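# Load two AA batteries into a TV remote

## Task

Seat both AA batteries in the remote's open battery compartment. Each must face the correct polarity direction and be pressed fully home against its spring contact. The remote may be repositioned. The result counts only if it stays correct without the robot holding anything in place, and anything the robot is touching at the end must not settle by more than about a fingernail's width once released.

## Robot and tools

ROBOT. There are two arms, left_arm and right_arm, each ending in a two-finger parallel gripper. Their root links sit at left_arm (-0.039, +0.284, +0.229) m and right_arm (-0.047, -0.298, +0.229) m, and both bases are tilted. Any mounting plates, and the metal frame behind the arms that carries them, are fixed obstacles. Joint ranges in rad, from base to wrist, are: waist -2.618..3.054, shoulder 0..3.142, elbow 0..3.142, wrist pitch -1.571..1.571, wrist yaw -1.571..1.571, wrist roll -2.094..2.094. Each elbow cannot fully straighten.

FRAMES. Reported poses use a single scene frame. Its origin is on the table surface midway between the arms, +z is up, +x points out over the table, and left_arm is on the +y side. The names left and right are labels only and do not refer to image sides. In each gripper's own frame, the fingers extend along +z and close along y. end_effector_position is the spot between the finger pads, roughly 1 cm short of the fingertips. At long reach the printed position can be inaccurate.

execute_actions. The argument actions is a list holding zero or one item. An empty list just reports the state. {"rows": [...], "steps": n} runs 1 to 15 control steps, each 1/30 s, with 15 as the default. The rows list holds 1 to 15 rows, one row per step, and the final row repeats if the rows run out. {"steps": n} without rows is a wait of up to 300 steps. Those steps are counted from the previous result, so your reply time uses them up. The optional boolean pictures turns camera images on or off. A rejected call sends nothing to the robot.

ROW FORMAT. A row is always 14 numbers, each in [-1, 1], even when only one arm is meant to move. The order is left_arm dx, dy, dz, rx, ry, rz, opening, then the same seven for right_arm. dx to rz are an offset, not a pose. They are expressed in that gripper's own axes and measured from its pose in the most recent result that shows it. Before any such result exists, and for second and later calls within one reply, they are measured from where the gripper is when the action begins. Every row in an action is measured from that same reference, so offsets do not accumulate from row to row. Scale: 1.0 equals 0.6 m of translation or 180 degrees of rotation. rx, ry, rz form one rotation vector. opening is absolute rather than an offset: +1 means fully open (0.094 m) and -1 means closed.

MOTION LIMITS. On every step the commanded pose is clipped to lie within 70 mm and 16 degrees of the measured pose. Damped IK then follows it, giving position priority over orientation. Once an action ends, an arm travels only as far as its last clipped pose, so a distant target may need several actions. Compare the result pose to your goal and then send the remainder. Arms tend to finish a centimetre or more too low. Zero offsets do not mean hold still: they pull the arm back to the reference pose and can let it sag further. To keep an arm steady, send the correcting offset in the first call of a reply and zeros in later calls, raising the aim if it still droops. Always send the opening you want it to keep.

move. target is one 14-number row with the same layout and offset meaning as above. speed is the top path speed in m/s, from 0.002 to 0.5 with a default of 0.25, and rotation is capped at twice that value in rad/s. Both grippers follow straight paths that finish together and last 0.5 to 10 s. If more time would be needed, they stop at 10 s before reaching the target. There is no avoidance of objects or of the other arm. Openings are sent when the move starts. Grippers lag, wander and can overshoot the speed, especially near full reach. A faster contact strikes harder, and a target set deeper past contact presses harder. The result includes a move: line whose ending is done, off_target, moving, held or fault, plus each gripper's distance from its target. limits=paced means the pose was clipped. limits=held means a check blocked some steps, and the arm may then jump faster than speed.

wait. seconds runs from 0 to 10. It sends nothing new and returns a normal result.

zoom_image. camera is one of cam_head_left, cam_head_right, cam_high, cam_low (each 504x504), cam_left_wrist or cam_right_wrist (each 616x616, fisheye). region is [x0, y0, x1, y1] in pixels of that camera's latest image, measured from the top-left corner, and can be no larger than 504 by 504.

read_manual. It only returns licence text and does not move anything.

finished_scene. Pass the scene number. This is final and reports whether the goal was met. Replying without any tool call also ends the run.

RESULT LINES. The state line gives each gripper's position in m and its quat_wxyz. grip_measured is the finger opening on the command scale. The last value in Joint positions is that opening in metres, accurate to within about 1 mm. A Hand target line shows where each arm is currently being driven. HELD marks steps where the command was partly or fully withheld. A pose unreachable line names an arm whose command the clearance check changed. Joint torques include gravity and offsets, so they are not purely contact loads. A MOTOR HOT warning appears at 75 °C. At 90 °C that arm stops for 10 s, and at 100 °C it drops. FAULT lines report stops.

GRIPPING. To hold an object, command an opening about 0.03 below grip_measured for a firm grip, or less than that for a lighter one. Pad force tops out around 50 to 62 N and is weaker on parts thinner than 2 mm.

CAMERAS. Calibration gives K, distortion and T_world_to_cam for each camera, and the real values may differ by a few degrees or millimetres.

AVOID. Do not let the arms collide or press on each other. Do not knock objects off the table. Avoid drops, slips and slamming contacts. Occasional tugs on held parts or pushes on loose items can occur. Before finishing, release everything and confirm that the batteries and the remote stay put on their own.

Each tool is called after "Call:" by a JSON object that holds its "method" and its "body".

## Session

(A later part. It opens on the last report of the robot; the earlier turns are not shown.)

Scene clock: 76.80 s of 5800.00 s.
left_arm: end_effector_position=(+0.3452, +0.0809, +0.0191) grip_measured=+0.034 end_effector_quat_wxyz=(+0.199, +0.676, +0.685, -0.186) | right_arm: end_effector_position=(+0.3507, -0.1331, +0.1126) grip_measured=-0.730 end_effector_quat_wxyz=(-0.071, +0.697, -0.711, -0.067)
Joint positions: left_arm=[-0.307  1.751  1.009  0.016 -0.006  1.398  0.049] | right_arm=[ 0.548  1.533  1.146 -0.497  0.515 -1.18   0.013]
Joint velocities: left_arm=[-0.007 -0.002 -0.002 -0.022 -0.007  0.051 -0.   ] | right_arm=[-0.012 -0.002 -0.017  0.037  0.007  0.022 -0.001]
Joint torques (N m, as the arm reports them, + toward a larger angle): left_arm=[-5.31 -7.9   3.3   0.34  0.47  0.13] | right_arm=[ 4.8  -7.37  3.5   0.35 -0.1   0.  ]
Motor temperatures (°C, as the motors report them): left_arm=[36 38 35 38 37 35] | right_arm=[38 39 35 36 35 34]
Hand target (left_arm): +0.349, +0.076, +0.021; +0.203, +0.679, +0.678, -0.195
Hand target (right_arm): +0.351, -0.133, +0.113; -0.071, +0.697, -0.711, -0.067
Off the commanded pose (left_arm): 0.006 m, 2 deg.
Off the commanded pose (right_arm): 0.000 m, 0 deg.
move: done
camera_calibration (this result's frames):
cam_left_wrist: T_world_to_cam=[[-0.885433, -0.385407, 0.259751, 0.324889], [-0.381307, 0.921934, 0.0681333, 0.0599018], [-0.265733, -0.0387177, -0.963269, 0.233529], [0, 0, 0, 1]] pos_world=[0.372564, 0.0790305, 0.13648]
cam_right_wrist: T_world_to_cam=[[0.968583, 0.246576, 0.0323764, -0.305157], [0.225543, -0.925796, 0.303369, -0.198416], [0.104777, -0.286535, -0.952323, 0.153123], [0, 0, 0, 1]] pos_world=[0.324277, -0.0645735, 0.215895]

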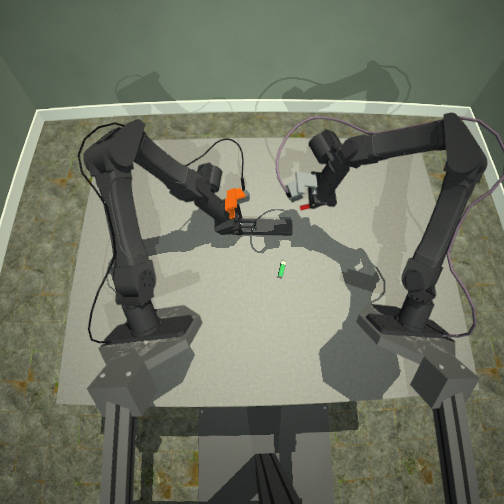

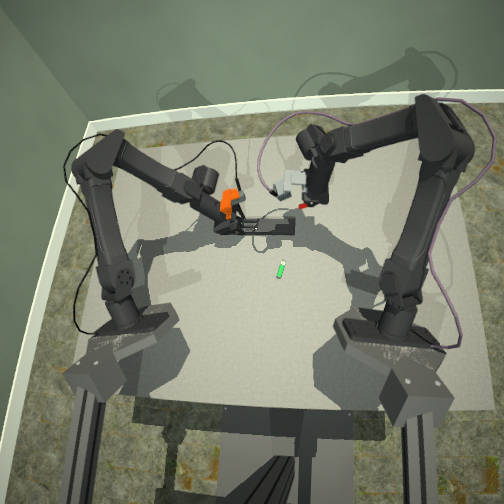

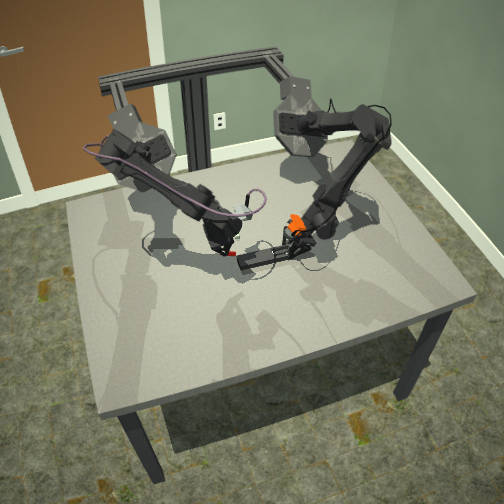

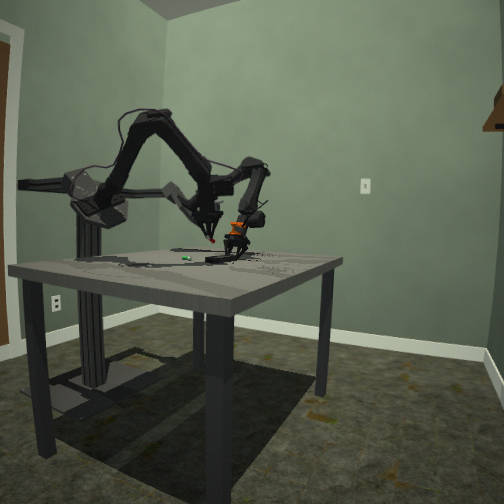

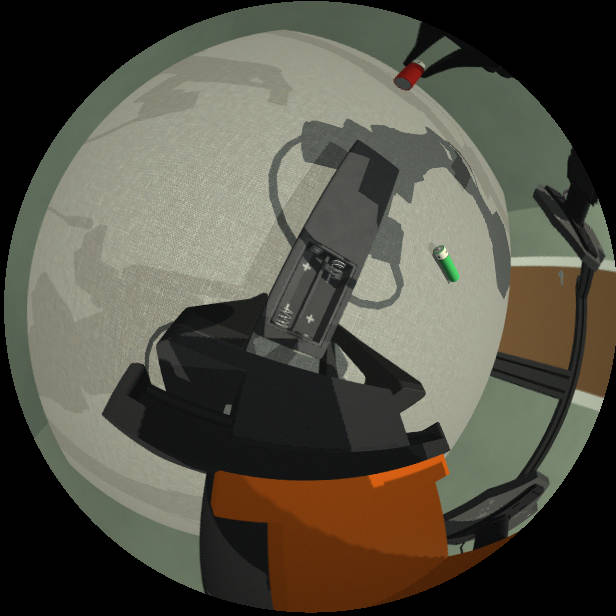

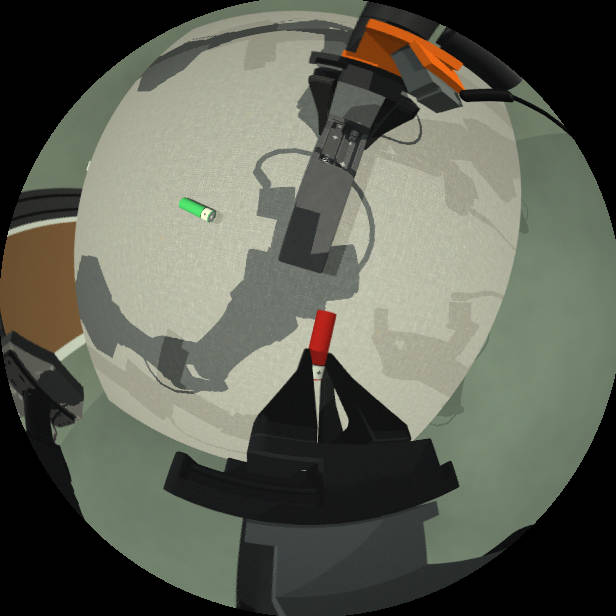

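Call:
{"method": "execute_actions", "body": {"actions": [{"rows":[[0,0,0.004,0,0,0,0.1,0,0,0,0,0,0,-0.76],[0,0,0.004,0,0,0,0.3,0,0,0,0,0,0,-0.76],[0,0,0.004,0,0,0,0.7,0,0,0,0,0,0,-0.76]],"steps":8}], "pictures": false}}

Call:
{"method": "move", "body": {"target": [0.111,-0.008,-0.106,0,-0.115,0,0.7, -0.274,0.008,0.112,0,0,0,-0.76], "speed": 0.15}}

Call:
{"method": "zoom_image", "body": {"camera": "cam_right_wrist", "region": [250,250,400,400]}}

Call:
{"method": "zoom_image", "body": {"camera": "cam_left_wrist", "region": [250,130,420,300]}}

Scene clock: 81.87 s of 5800.00 s.
left_arm: end_effector_position=(+0.3450, +0.0809, +0.0191) grip_measured=+0.697 end_effector_quat_wxyz=(+0.199, +0.676, +0.684, -0.186) | right_arm: end_effector_position=(+0.3507, -0.1331, +0.1126) grip_measured=-0.730 end_effector_quat_wxyz=(-0.071, +0.697, -0.711, -0.067)
Joint positions: left_arm=[-0.307  1.751  1.009  0.015 -0.006  1.398  0.08 ] | right_arm=[ 0.548  1.533  1.146 -0.497  0.515 -1.18   0.013]
Joint velocities: left_arm=[ 0.012 -0.007  0.007 -0.022  0.007 -0.051  0.   ] | right_arm=[ 0.007  0.002  0.012 -0.037 -0.081  0.007 -0.001]
Joint torques (N m, as the arm reports them, + toward a larger angle): left_arm=[-5.26 -7.97  1.74  0.59  0.24  0.01] | right_arm=[ 4.78 -7.37  3.52  0.35 -0.1   0.  ]
Motor temperatures (°C, as the motors report them): left_arm=[36 39 36 38 37 35] | right_arm=[38 39 36 36 35 34]
Hand target (left_arm): +0.345, +0.080, +0.017; +0.199, +0.676, +0.685, -0.186
Hand target (right_arm): +0.351, -0.133, +0.113; -0.071, +0.697, -0.711, -0.067
Off the commanded pose (left_arm): 0.002 m, 0 deg.
Off the commanded pose (right_arm): 0.000 m, 0 deg.
Steps of this call (steps 1 to 90: nothing new was sent; then 1.80 s passed at rest; steps 91 to 98: all 8 steps of this action). Readings (end_effector_position):
91: left_arm (+0.3450, +0.0809, +0.0191) | right_arm (+0.3507, -0.1331, +0.1126)
92: left_arm (+0.3450, +0.0809, +0.0191) | right_arm (+0.3507, -0.1331, +0.1126)
94: left_arm (+0.3450, +0.0809, +0.0191) | right_arm (+0.3507, -0.1331, +0.1126)
98: the state above

Scene clock: 83.93 s of 5800.00 s.
left_arm: end_effector_position=(+0.3389, +0.1752, +0.0325) grip_measured=+0.697 end_effector_quat_wxyz=(+0.309, +0.638, +0.642, -0.291) | right_arm: end_effector_position=(+0.3466, +0.0321, +0.0702) grip_measured=-0.730 end_effector_quat_wxyz=(-0.063, +0.699, -0.710, -0.064)
Joint positions: left_arm=[ 0.114  1.626  0.949 -0.135  0.629  1.711  0.08 ] | right_arm=[ 0.757  2.133  1.643 -0.523  0.647 -0.97   0.013]
Joint velocities: left_arm=[ 0.002 -0.012 -0.022 -0.051 -0.007  0.007 -0.001] | right_arm=[ 0.012  0.002  0.002 -0.022  0.051  0.037  0.   ]
Joint torques (N m, as the arm reports them, + toward a larger angle): left_arm=[-2.38 -9.66  1.2   0.03  0.65  0.11] | right_arm=[10.71 -8.54  4.84  0.24 -0.08  0.07]
Motor temperatures (°C, as the motors report them): left_arm=[36 39 36 38 37 35] | right_arm=[38 39 36 36 35 34]
Hand target (left_arm): +0.338, +0.173, +0.038; +0.317, +0.637, +0.636, -0.300
Hand target (right_arm): +0.349, +0.040, +0.079; -0.071, +0.697, -0.711, -0.067
Off the commanded pose (left_arm): 0.007 m, 2 deg.
Off the commanded pose (right_arm): 0.013 m, 1 deg.
move: off_target (right_arm)
camera_calibration (this result's frames):
cam_left_wrist: T_world_to_cam=[[-0.891559, -0.277358, 0.358042, 0.332169], [-0.373637, 0.897219, -0.235357, -0.0187195], [-0.255964, -0.343613, -0.903556, 0.296515], [0, 0, 0, 1]] pos_world=[0.365052, 0.210812, 0.144581]
cam_right_wrist: T_world_to_cam=[[0.967654, 0.251442, 0.0205323, -0.339526], [0.232331, -0.919902, 0.315915, -0.03508], [0.0983222, -0.300926, -0.948565, 0.162947], [0, 0, 0, 1]] pos_world=[0.320673, 0.102136, 0.172619]

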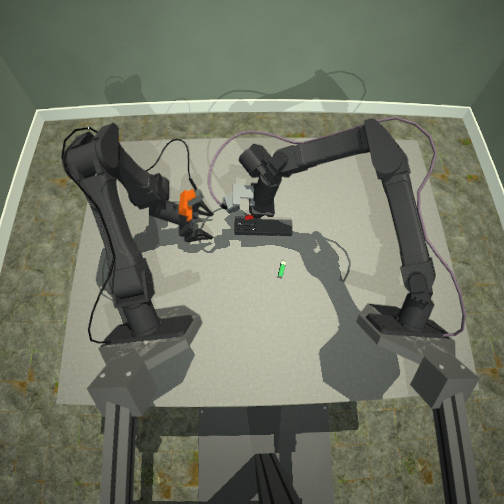

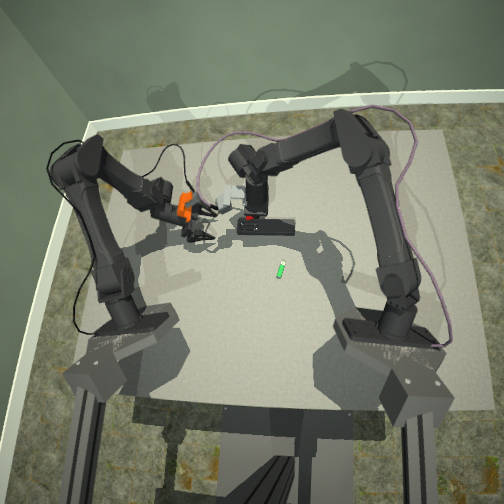

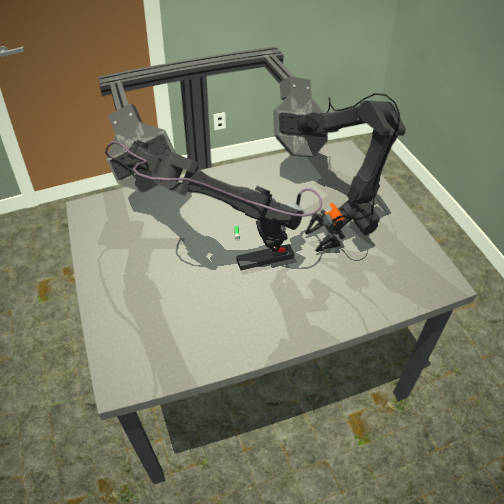

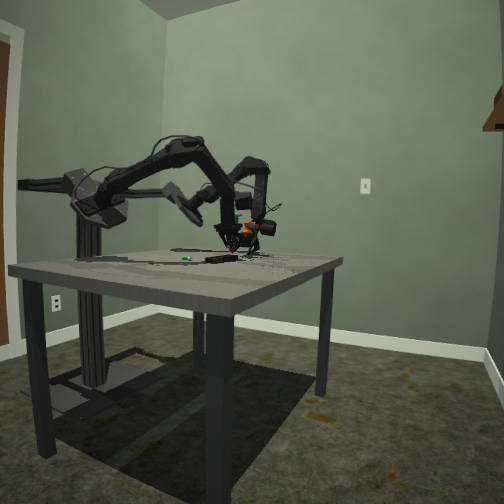

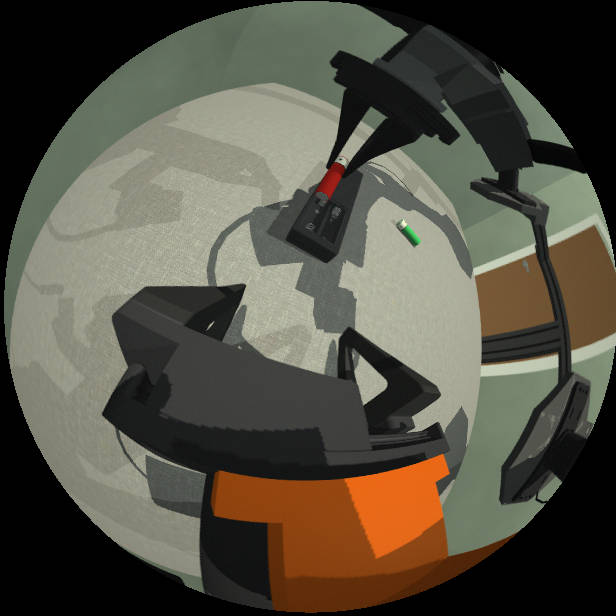

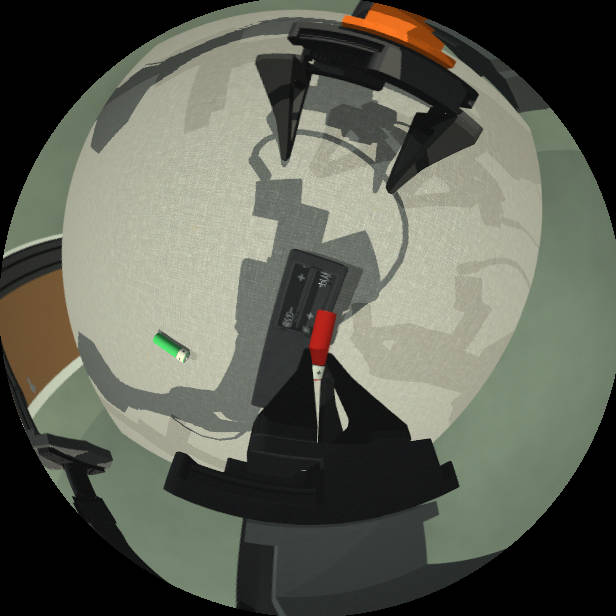

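Region (250, 250, 400, 400) of cam_right_wrist's 616x616 image, scaled by 3.360, with more detail than that image has.

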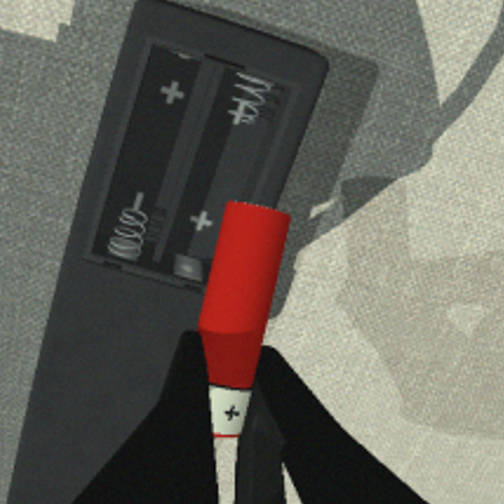

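Region (250, 130, 420, 300) of cam_left_wrist's 616x616 image, scaled by 2.965, with more detail than that image has.

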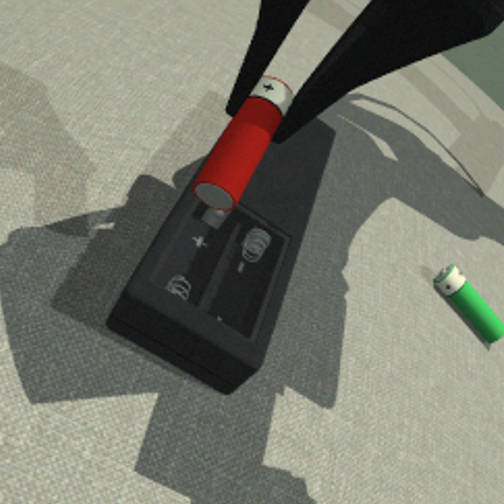

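Call:
{"method": "move", "body": {"target": [0,0,-0.01,0,0,0,0.7, -0.019,0.005,0.034,0,0,0.015,-0.76], "speed": 0.03}}

Call:
{"method": "zoom_image", "body": {"camera": "cam_right_wrist", "region": [250,250,400,400]}}

Call:
{"method": "zoom_image", "body": {"camera": "cam_left_wrist", "region": [270,150,390,270]}}

Scene clock: 90.57 s of 5800.00 s.
left_arm: end_effector_position=(+0.3376, +0.1773, +0.0317) grip_measured=+0.697 end_effector_quat_wxyz=(+0.307, +0.637, +0.644, -0.293) | right_arm: end_effector_position=(+0.3396, +0.0381, +0.0480) grip_measured=-0.730 end_effector_quat_wxyz=(-0.051, +0.689, -0.721, -0.063)
Joint positions: left_arm=[ 0.121  1.626  0.949 -0.142  0.631  1.713  0.08 ] | right_arm=[ 0.739  2.2    1.672 -0.5    0.648 -0.942  0.013]
Joint velocities: left_arm=[-0.002 -0.012 -0.022  0.007 -0.007  0.066 -0.001] | right_arm=[ 0.002  0.007 -0.002  0.022  0.066  0.095 -0.001]
Joint torques (N m, as the arm reports them, + toward a larger angle): left_arm=[ -1.95 -10.55   1.02  -0.01   0.42   0.11] | right_arm=[10.13 -8.32  4.7   0.37 -0.12  0.08]
Motor temperatures (°C, as the motors report them): left_arm=[36 39 35 37 37 35] | right_arm=[39 40 36 36 35 34]
Hand target (left_arm): +0.339, +0.180, +0.036; +0.309, +0.638, +0.642, -0.291
Hand target (right_arm): +0.344, +0.047, +0.052; -0.061, +0.682, -0.726, -0.066
Off the commanded pose (left_arm): 0.005 m, 0 deg.
Off the commanded pose (right_arm): 0.011 m, 2 deg.
After step 90, 2.50 s passed at rest.
move: off_target (right_arm)
camera_calibration (this result's frames):
cam_left_wrist: T_world_to_cam=[[-0.888662, -0.279391, 0.363622, 0.331026], [-0.37647, 0.897258, -0.230647, -0.0205551], [-0.261822, -0.34186, -0.902541, 0.297836], [0, 0, 0, 1]] pos_world=[0.364412, 0.212747, 0.1437]
cam_right_wrist: T_world_to_cam=[[0.974493, 0.224415, -0.000954723, -0.334081], [0.212115, -0.919678, 0.330453, -0.0147434], [0.0732805, -0.322227, -0.943822, 0.153455], [0, 0, 0, 1]] pos_world=[0.317442, 0.110861, 0.149388]

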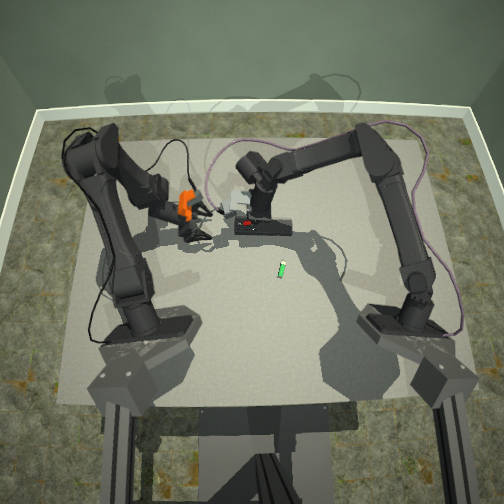

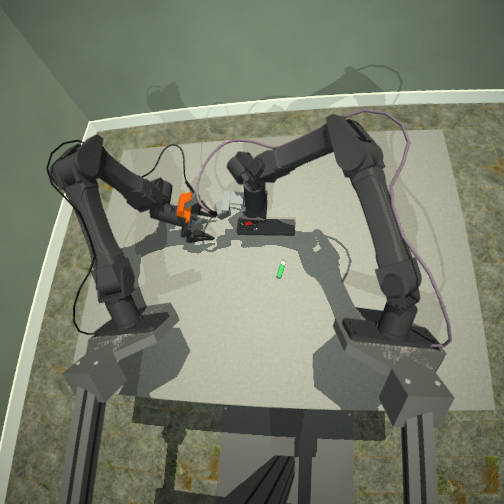

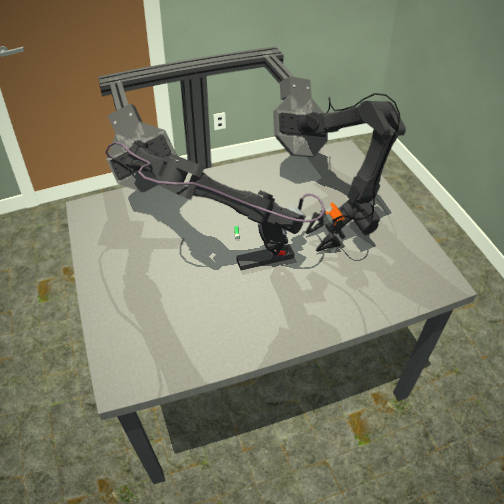

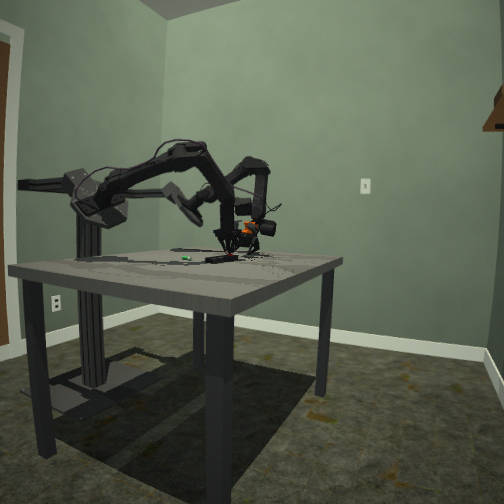

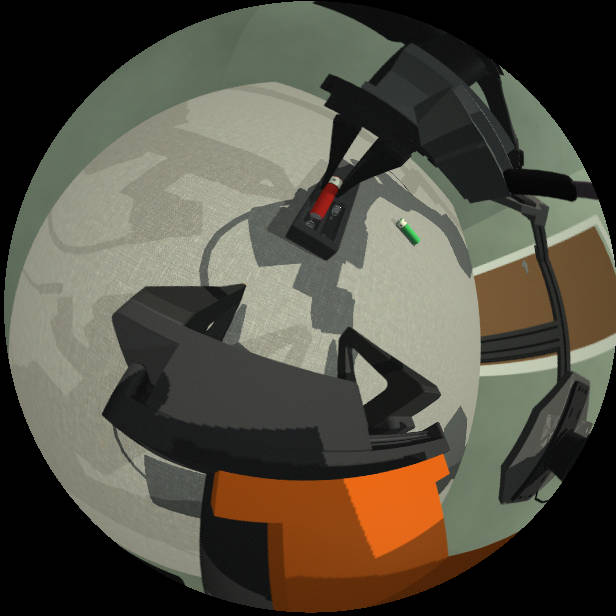

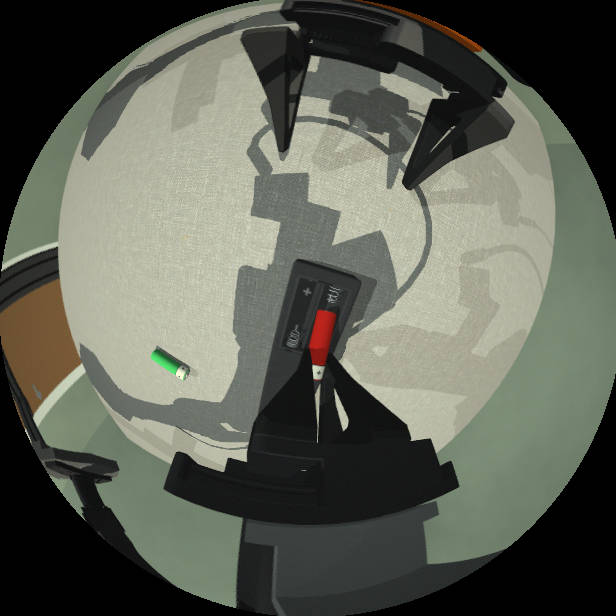

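Region (250, 250, 400, 400) of cam_right_wrist's 616x616 image, scaled by 3.360, with more detail than that image has.

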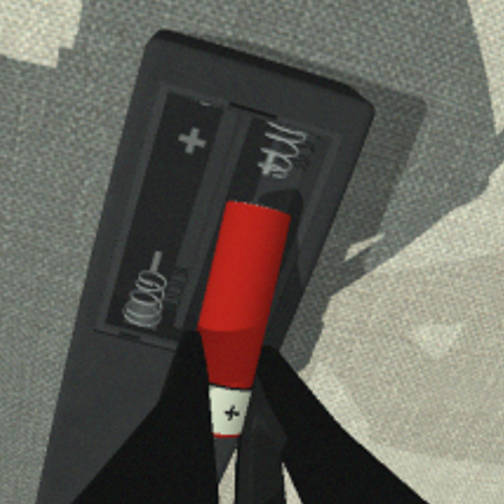

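Region (270, 150, 390, 270) of cam_left_wrist's 616x616 image, scaled by 4.200, with more detail than that image has.

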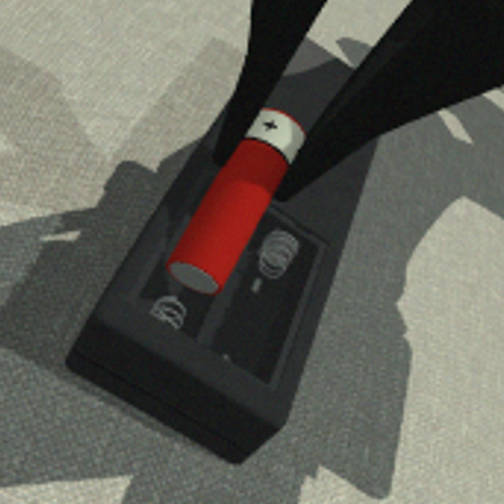

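Call:
{"method": "move", "body": {"target": [0,0,-0.008,0,0,0,0.7, -0.02,-0.012,0.012,0,0,0.005,-0.76], "speed": 0.02}}

Call:
{"method": "zoom_image", "body": {"camera": "cam_right_wrist", "region": [250,250,400,400]}}

Call:
{"method": "zoom_image", "body": {"camera": "cam_left_wrist", "region": [270,150,390,270]}}

Scene clock: 94.07 s of 5800.00 s.
left_arm: end_effector_position=(+0.3371, +0.1789, +0.0310) grip_measured=+0.697 end_effector_quat_wxyz=(+0.305, +0.636, +0.645, -0.293) | right_arm: end_effector_position=(+0.3512, +0.0421, +0.0424) grip_measured=-0.730 end_effector_quat_wxyz=(+0.049, -0.683, +0.727, +0.060)
Joint positions: left_arm=[ 0.125  1.626  0.949 -0.145  0.631  1.713  0.08 ] | right_arm=[ 0.727  2.241  1.752 -0.533  0.648 -0.938  0.013]
Joint velocities: left_arm=[-0.002 -0.007 -0.007 -0.022 -0.022 -0.007 -0.001] | right_arm=[-0.007 -0.007 -0.012  0.022 -0.022  0.066 -0.001]
Joint torques (N m, as the arm reports them, + toward a larger angle): left_arm=[ -1.96 -10.26   1.03   0.04   0.41   0.1 ] | right_arm=[10.57 -7.5   4.57  0.25 -0.08  0.08]
Motor temperatures (°C, as the motors report them): left_arm=[36 40 35 37 37 35] | right_arm=[39 40 36 36 35 34]
Hand target (left_arm): +0.338, +0.181, +0.035; +0.306, +0.637, +0.644, -0.293
Hand target (right_arm): +0.347, +0.051, +0.043; -0.050, +0.683, -0.726, -0.063
Off the commanded pose (left_arm): 0.004 m, 0 deg.
Off the commanded pose (right_arm): 0.009 m, 0 deg.
move: done
camera_calibration (this result's frames):
cam_left_wrist: T_world_to_cam=[[-0.886756, -0.282204, 0.366093, 0.331051], [-0.379151, 0.897096, -0.226855, -0.0214724], [-0.264401, -0.339969, -0.902504, 0.298166], [0, 0, 0, 1]] pos_world=[0.364256, 0.214054, 0.143029]
cam_right_wrist: T_world_to_cam=[[0.978158, 0.20785, -0.00229419, -0.346759], [0.196492, -0.920993, 0.336396, -0.00637888], [0.0678071, -0.329499, -0.941718, 0.15082], [0, 0, 0, 1]] pos_world=[0.330212, 0.115894, 0.143381]

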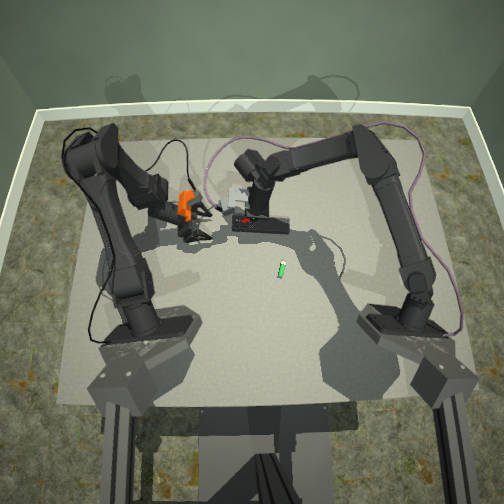

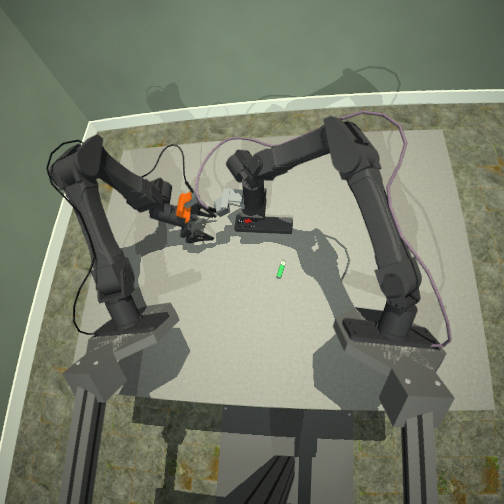

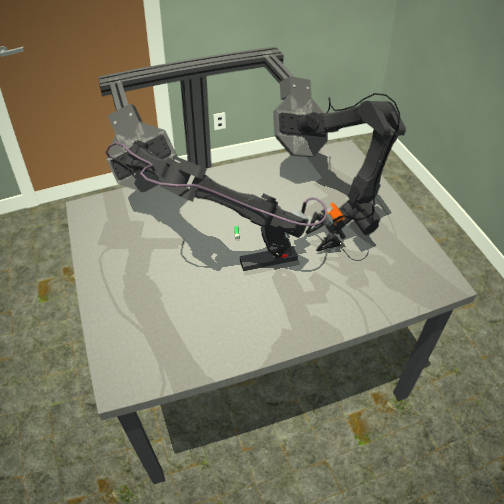

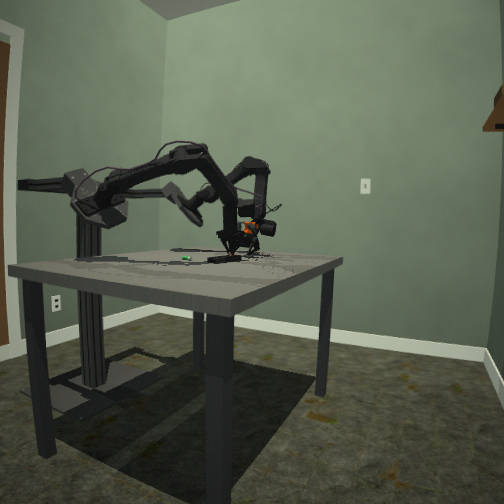

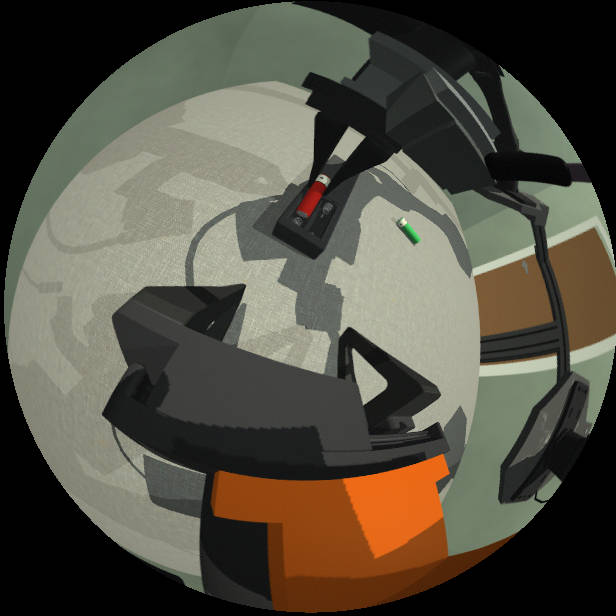

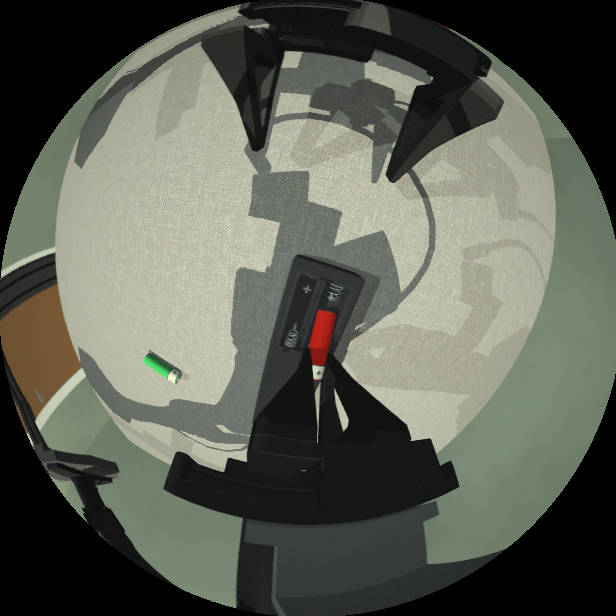

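Region (250, 250, 400, 400) of cam_right_wrist's 616x616 image, scaled by 3.360, with more detail than that image has.

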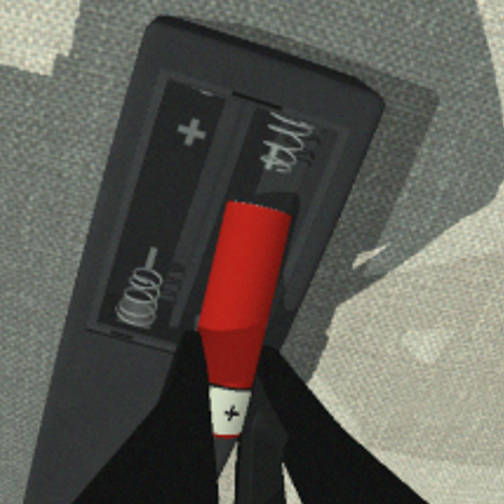

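Region (270, 150, 390, 270) of cam_left_wrist's 616x616 image, scaled by 4.200, with more detail than that image has.

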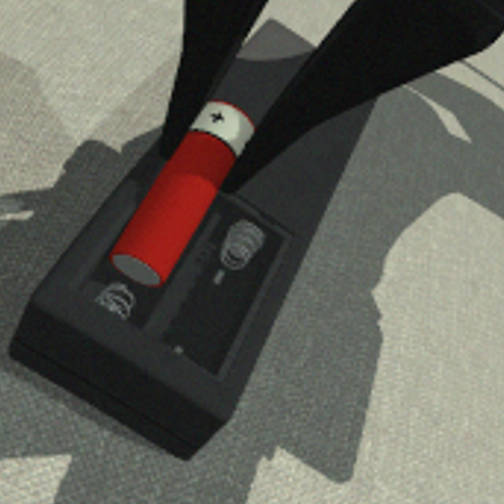

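Call:
{"method": "execute_actions", "body": {"actions": [{"rows":[[0,0,-0.005,0,0,0,0.7,0,0,-0.003,0,0,0,-0.72],[0,0,-0.005,0,0,0,0.7,0,0,-0.003,0,0,0,-0.70],[0,0,-0.005,0,0,0,0.7,0,0,-0.003,0,0,0,-0.68],[0,0,-0.005,0,0,0,0.7,0,0,-0.003,0,0,0,-0.64],[0,0,-0.005,0,0,0,0.7,0,0,-0.003,0,0,0,-0.55]],"steps":12}], "pictures": false}}

Call:
{"method": "move", "body": {"target": [0,0,0,0,0,0,0.7, 0.02,0.008,-0.07,0,0,0,-0.5], "speed": 0.06}}

Call:
{"method": "zoom_image", "body": {"camera": "cam_right_wrist", "region": [250,230,400,380]}}

Call:
{"method": "zoom_image", "body": {"camera": "cam_left_wrist", "region": [260,150,380,270]}}

Scene clock: 97.80 s of 5800.00 s.
left_arm: end_effector_position=(+0.3370, +0.1789, +0.0310) grip_measured=+0.697 end_effector_quat_wxyz=(+0.305, +0.636, +0.645, -0.293) | right_arm: end_effector_position=(+0.3525, +0.0390, +0.0398) grip_measured=-0.552 end_effector_quat_wxyz=(+0.046, -0.681, +0.729, +0.058)
Joint positions: left_arm=[ 0.125  1.626  0.949 -0.145  0.631  1.713  0.08 ] | right_arm=[ 0.719  2.241  1.752 -0.534  0.648 -0.937  0.021]
Joint velocities: left_arm=[ 0.007  0.002  0.002  0.022 -0.081 -0.037 -0.   ] | right_arm=[-0.007 -0.027 -0.002  0.051 -0.051 -0.022 -0.   ]
Joint torques (N m, as the arm reports them, + toward a larger angle): left_arm=[-1.85 -9.86  1.06  0.04  0.4   0.07] | right_arm=[10.34 -9.67  3.21  0.25 -0.06  0.  ]
Motor temperatures (°C, as the motors report them): left_arm=[36 40 35 37 37 35] | right_arm=[39 40 36 36 35 34]
Hand target (left_arm): +0.337, +0.181, +0.033; +0.305, +0.637, +0.645, -0.293
Hand target (right_arm): +0.351, +0.042, +0.044; -0.049, +0.683, -0.727, -0.060
Off the commanded pose (left_arm): 0.003 m, 0 deg.
Off the commanded pose (right_arm): 0.005 m, 0 deg.
Steps of this call (steps 1 to 90: nothing new was sent; then 0.33 s passed at rest; steps 91 to 102: all 12 steps of this action). Readings (end_effector_position):
91: left_arm (+0.3370, +0.1789, +0.0310) | right_arm (+0.3512, +0.0421, +0.0425)
92: left_arm (+0.3370, +0.1789, +0.0310) | right_arm (+0.3512, +0.0421, +0.0425)
94: left_arm (+0.3370, +0.1789, +0.0310) | right_arm (+0.3515, +0.0415, +0.0419)
98: left_arm (+0.3370, +0.1789, +0.0310) | right_arm (+0.3524, +0.0392, +0.0399)
102: the state above

Scene clock: 99.10 s of 5800.00 s.
left_arm: end_effector_position=(+0.3370, +0.1789, +0.0310) grip_measured=+0.697 end_effector_quat_wxyz=(+0.305, +0.636, +0.645, -0.293) | right_arm: end_effector_position=(+0.3517, +0.0189, +0.0693) grip_measured=-0.502 end_effector_quat_wxyz=(+0.043, -0.678, +0.731, +0.055)
Joint positions: left_arm=[ 0.125  1.626  0.949 -0.145  0.631  1.713  0.08 ] | right_arm=[ 0.743  2.128  1.667 -0.582  0.667 -0.901  0.023]
Joint velocities: left_arm=[-0.017 -0.002 -0.007  0.007  0.022  0.007  0.001] | right_arm=[ 0.002  0.002  0.002 -0.037 -0.022  0.022  0.   ]
Joint torques (N m, as the arm reports them, + toward a larger angle): left_arm=[-2.39 -9.17  1.1   0.15  0.37  0.02] | right_arm=[ 10.82 -10.35   2.46   0.22  -0.03   0.08]
Motor temperatures (°C, as the motors report them): left_arm=[36 40 35 37 37 35] | right_arm=[39 40 36 36 35 34]
Hand target (left_arm): +0.337, +0.179, +0.031; +0.305, +0.636, +0.645, -0.293
Hand target (right_arm): +0.347, +0.021, +0.079; -0.046, +0.681, -0.729, -0.058
Off the commanded pose (left_arm): 0.000 m, 0 deg.
Off the commanded pose (right_arm): 0.012 m, 1 deg.
move: off_target (right_arm)
camera_calibration (this result's frames):
cam_left_wrist: T_world_to_cam=[[-0.886647, -0.282107, 0.366432, 0.330909], [-0.379154, 0.897119, -0.22676, -0.0214991], [-0.264763, -0.33999, -0.90239, 0.298271], [0, 0, 0, 1]] pos_world=[0.364219, 0.214048, 0.143026]
cam_right_wrist: T_world_to_cam=[[0.980616, 0.195781, -0.00785065, -0.342675], [0.186168, -0.918472, 0.348928, -0.034145], [0.0611031, -0.343626, -0.937116, 0.170743], [0, 0, 0, 1]] pos_world=[0.331956, 0.0944001, 0.16923]

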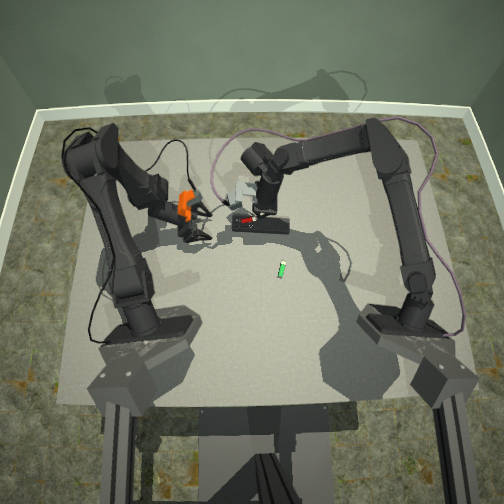

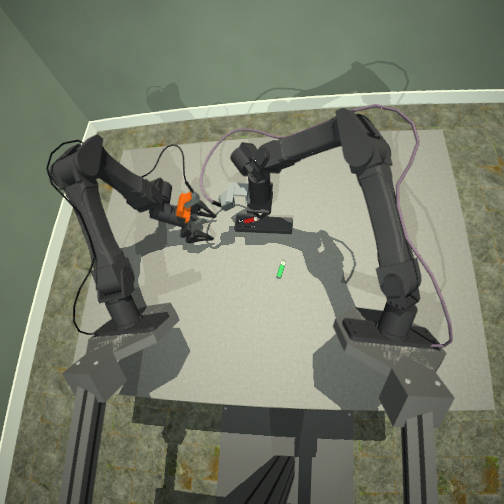

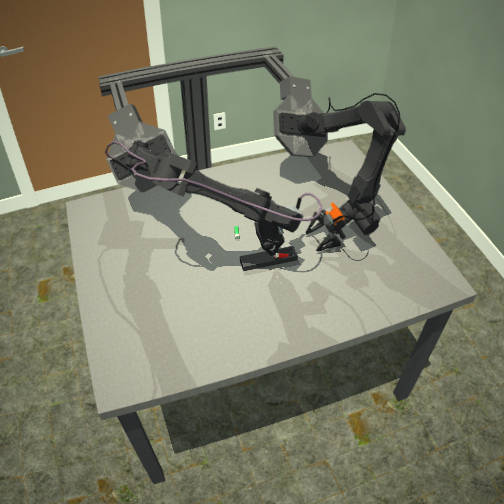

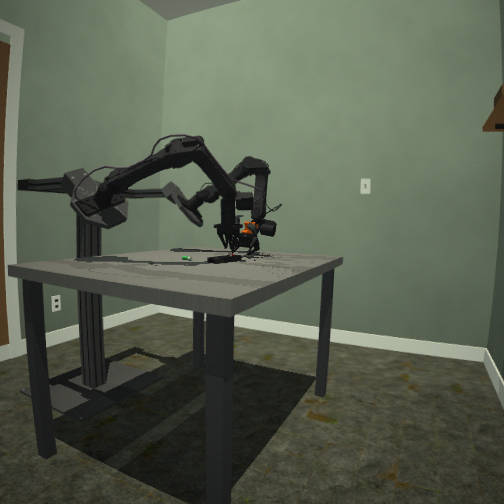

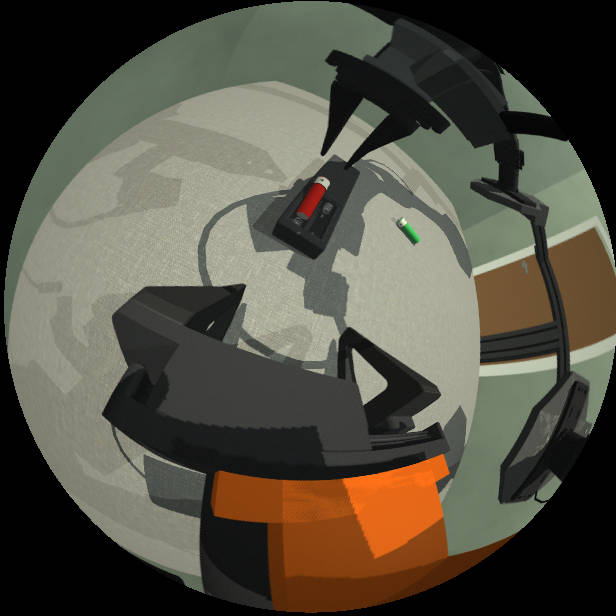

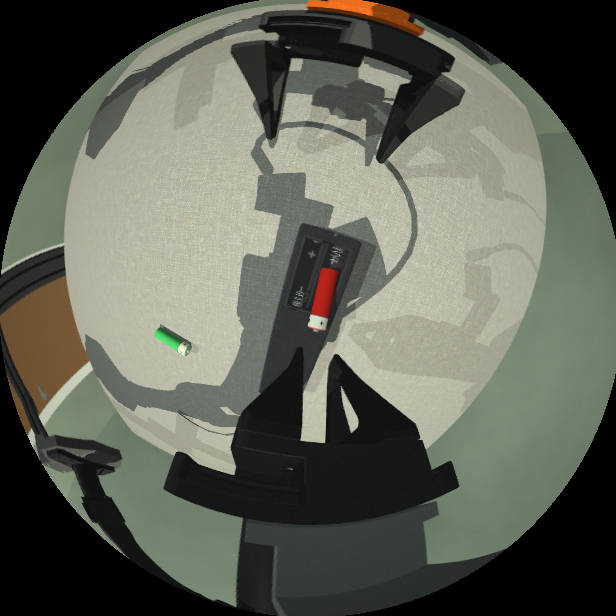

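Region (250, 230, 400, 380) of cam_right_wrist's 616x616 image, scaled by 3.360, with more detail than that image has.

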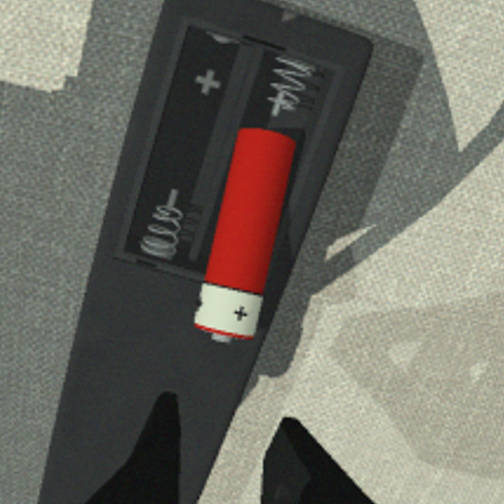

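Region (260, 150, 380, 270) of cam_left_wrist's 616x616 image, scaled by 4.200, with more detail than that image has.

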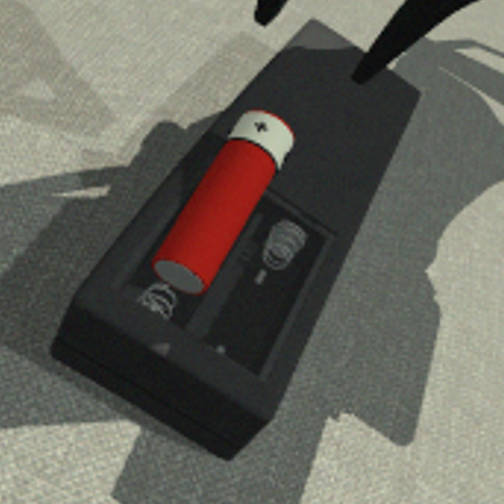

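Call:
{"method": "move", "body": {"target": [-0.075,0.038,0.118,0.021,0,0.018,0.7, 0.022,0,0.012,0,-0.228,0,-0.88], "speed": 0.15}}

Call:
{"method": "zoom_image", "body": {"camera": "cam_right_wrist", "region": [230,200,410,380]}}

Scene clock: 107.03 s of 5800.00 s.
left_arm: end_effector_position=(+0.3549, +0.1020, +0.0196) grip_measured=+0.697 end_effector_quat_wxyz=(+0.288, +0.661, +0.621, -0.307) | right_arm: end_effector_position=(+0.3525, +0.0040, +0.0518) grip_measured=-0.878 end_effector_quat_wxyz=(-0.282, +0.615, -0.680, -0.283)
Joint positions: left_arm=[-0.091  1.787  1.11  -0.128  0.473  1.614  0.08 ] | right_arm=[ 0.435  1.893  1.152  0.092 -0.157 -1.226  0.006]
Joint velocities: left_arm=[-0.012 -0.012 -0.002 -0.022  0.051 -0.022 -0.   ] | right_arm=[-0.012 -0.002 -0.002  0.007  0.022 -0.051 -0.   ]
Joint torques (N m, as the arm reports them, + toward a larger angle): left_arm=[-5.7  -8.38  3.19  0.24  0.36 -0.04] | right_arm=[ 6.94 -9.99  1.56  0.65 -0.74 -0.11]
Motor temperatures (°C, as the motors report them): left_arm=[36 40 35 37 37 35] | right_arm=[40 41 36 36 35 34]
Hand target (left_arm): +0.362, +0.095, +0.021; +0.294, +0.661, +0.618, -0.307
Hand target (right_arm): +0.350, +0.008, +0.061; +0.293, -0.616, +0.669, +0.293
Off the commanded pose (left_arm): 0.009 m, 1 deg.
Off the commanded pose (right_arm): 0.009 m, 2 deg.
After step 90, 1.97 s passed at rest.
move: done
camera_calibration (this result's frames):
cam_left_wrist: T_world_to_cam=[[-0.902469, -0.211994, 0.374979, 0.327628], [-0.3087, 0.925422, -0.219769, 0.0236245], [-0.300424, -0.31409, -0.900607, 0.276557], [0, 0, 0, 1]] pos_world=[0.386051, 0.134456, 0.131407]
cam_right_wrist: T_world_to_cam=[[0.982754, 0.118391, 0.14205, -0.348875], [0.157062, -0.939869, -0.30328, 0.00224153], [0.0976025, 0.32036, -0.942254, 0.133898], [0, 0, 0, 1]] pos_world=[0.329438, 0.000514807, 0.176404]

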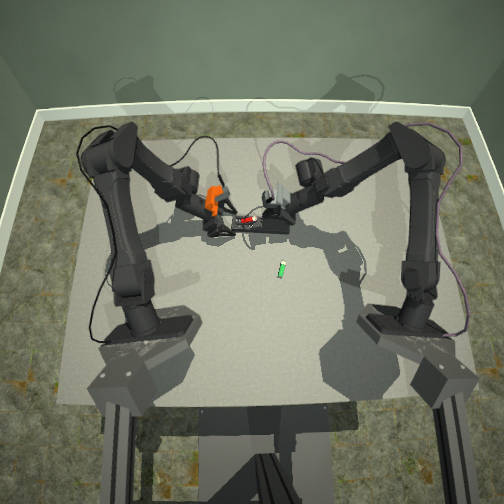

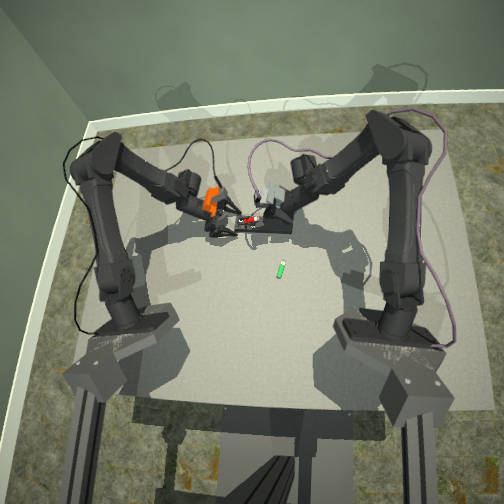

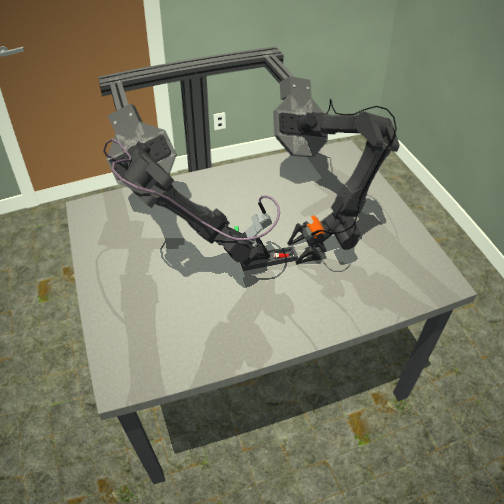

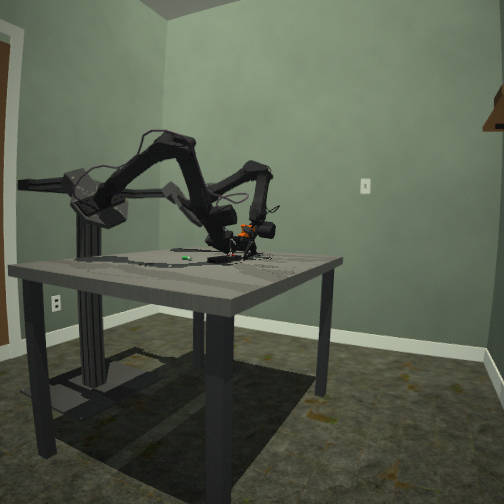

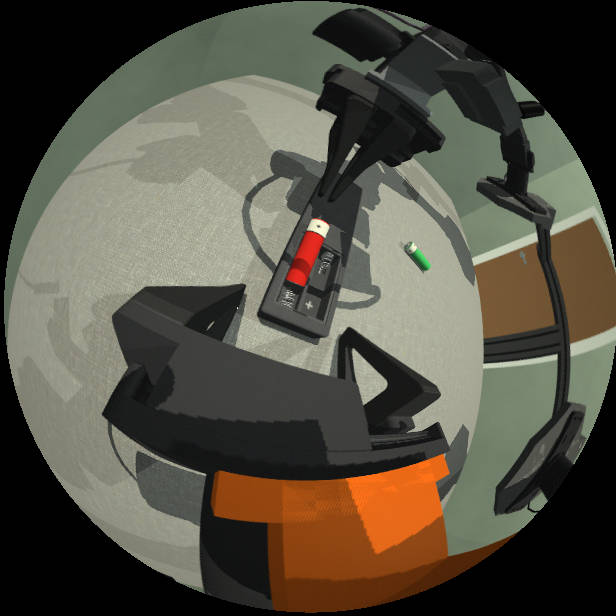

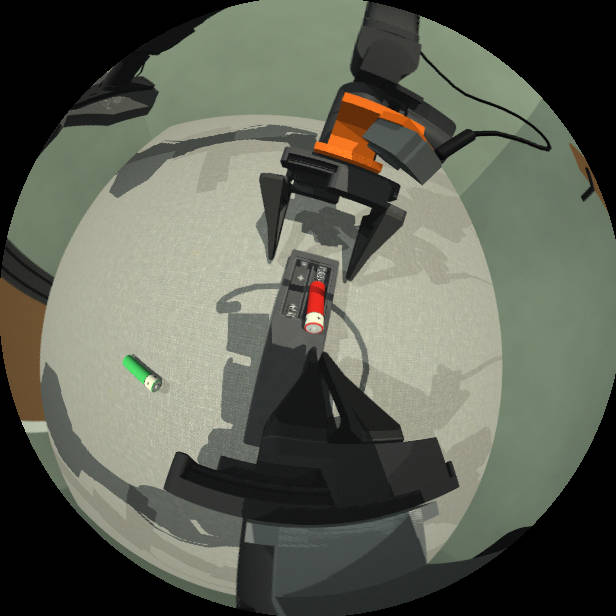

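Region (230, 200, 410, 380) of cam_right_wrist's 616x616 image, scaled by 2.800, with more detail than that image has.

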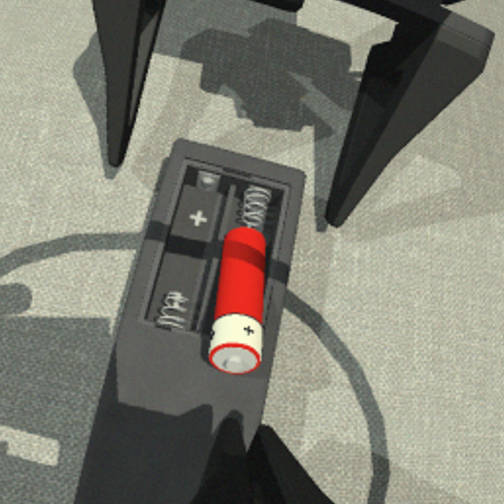

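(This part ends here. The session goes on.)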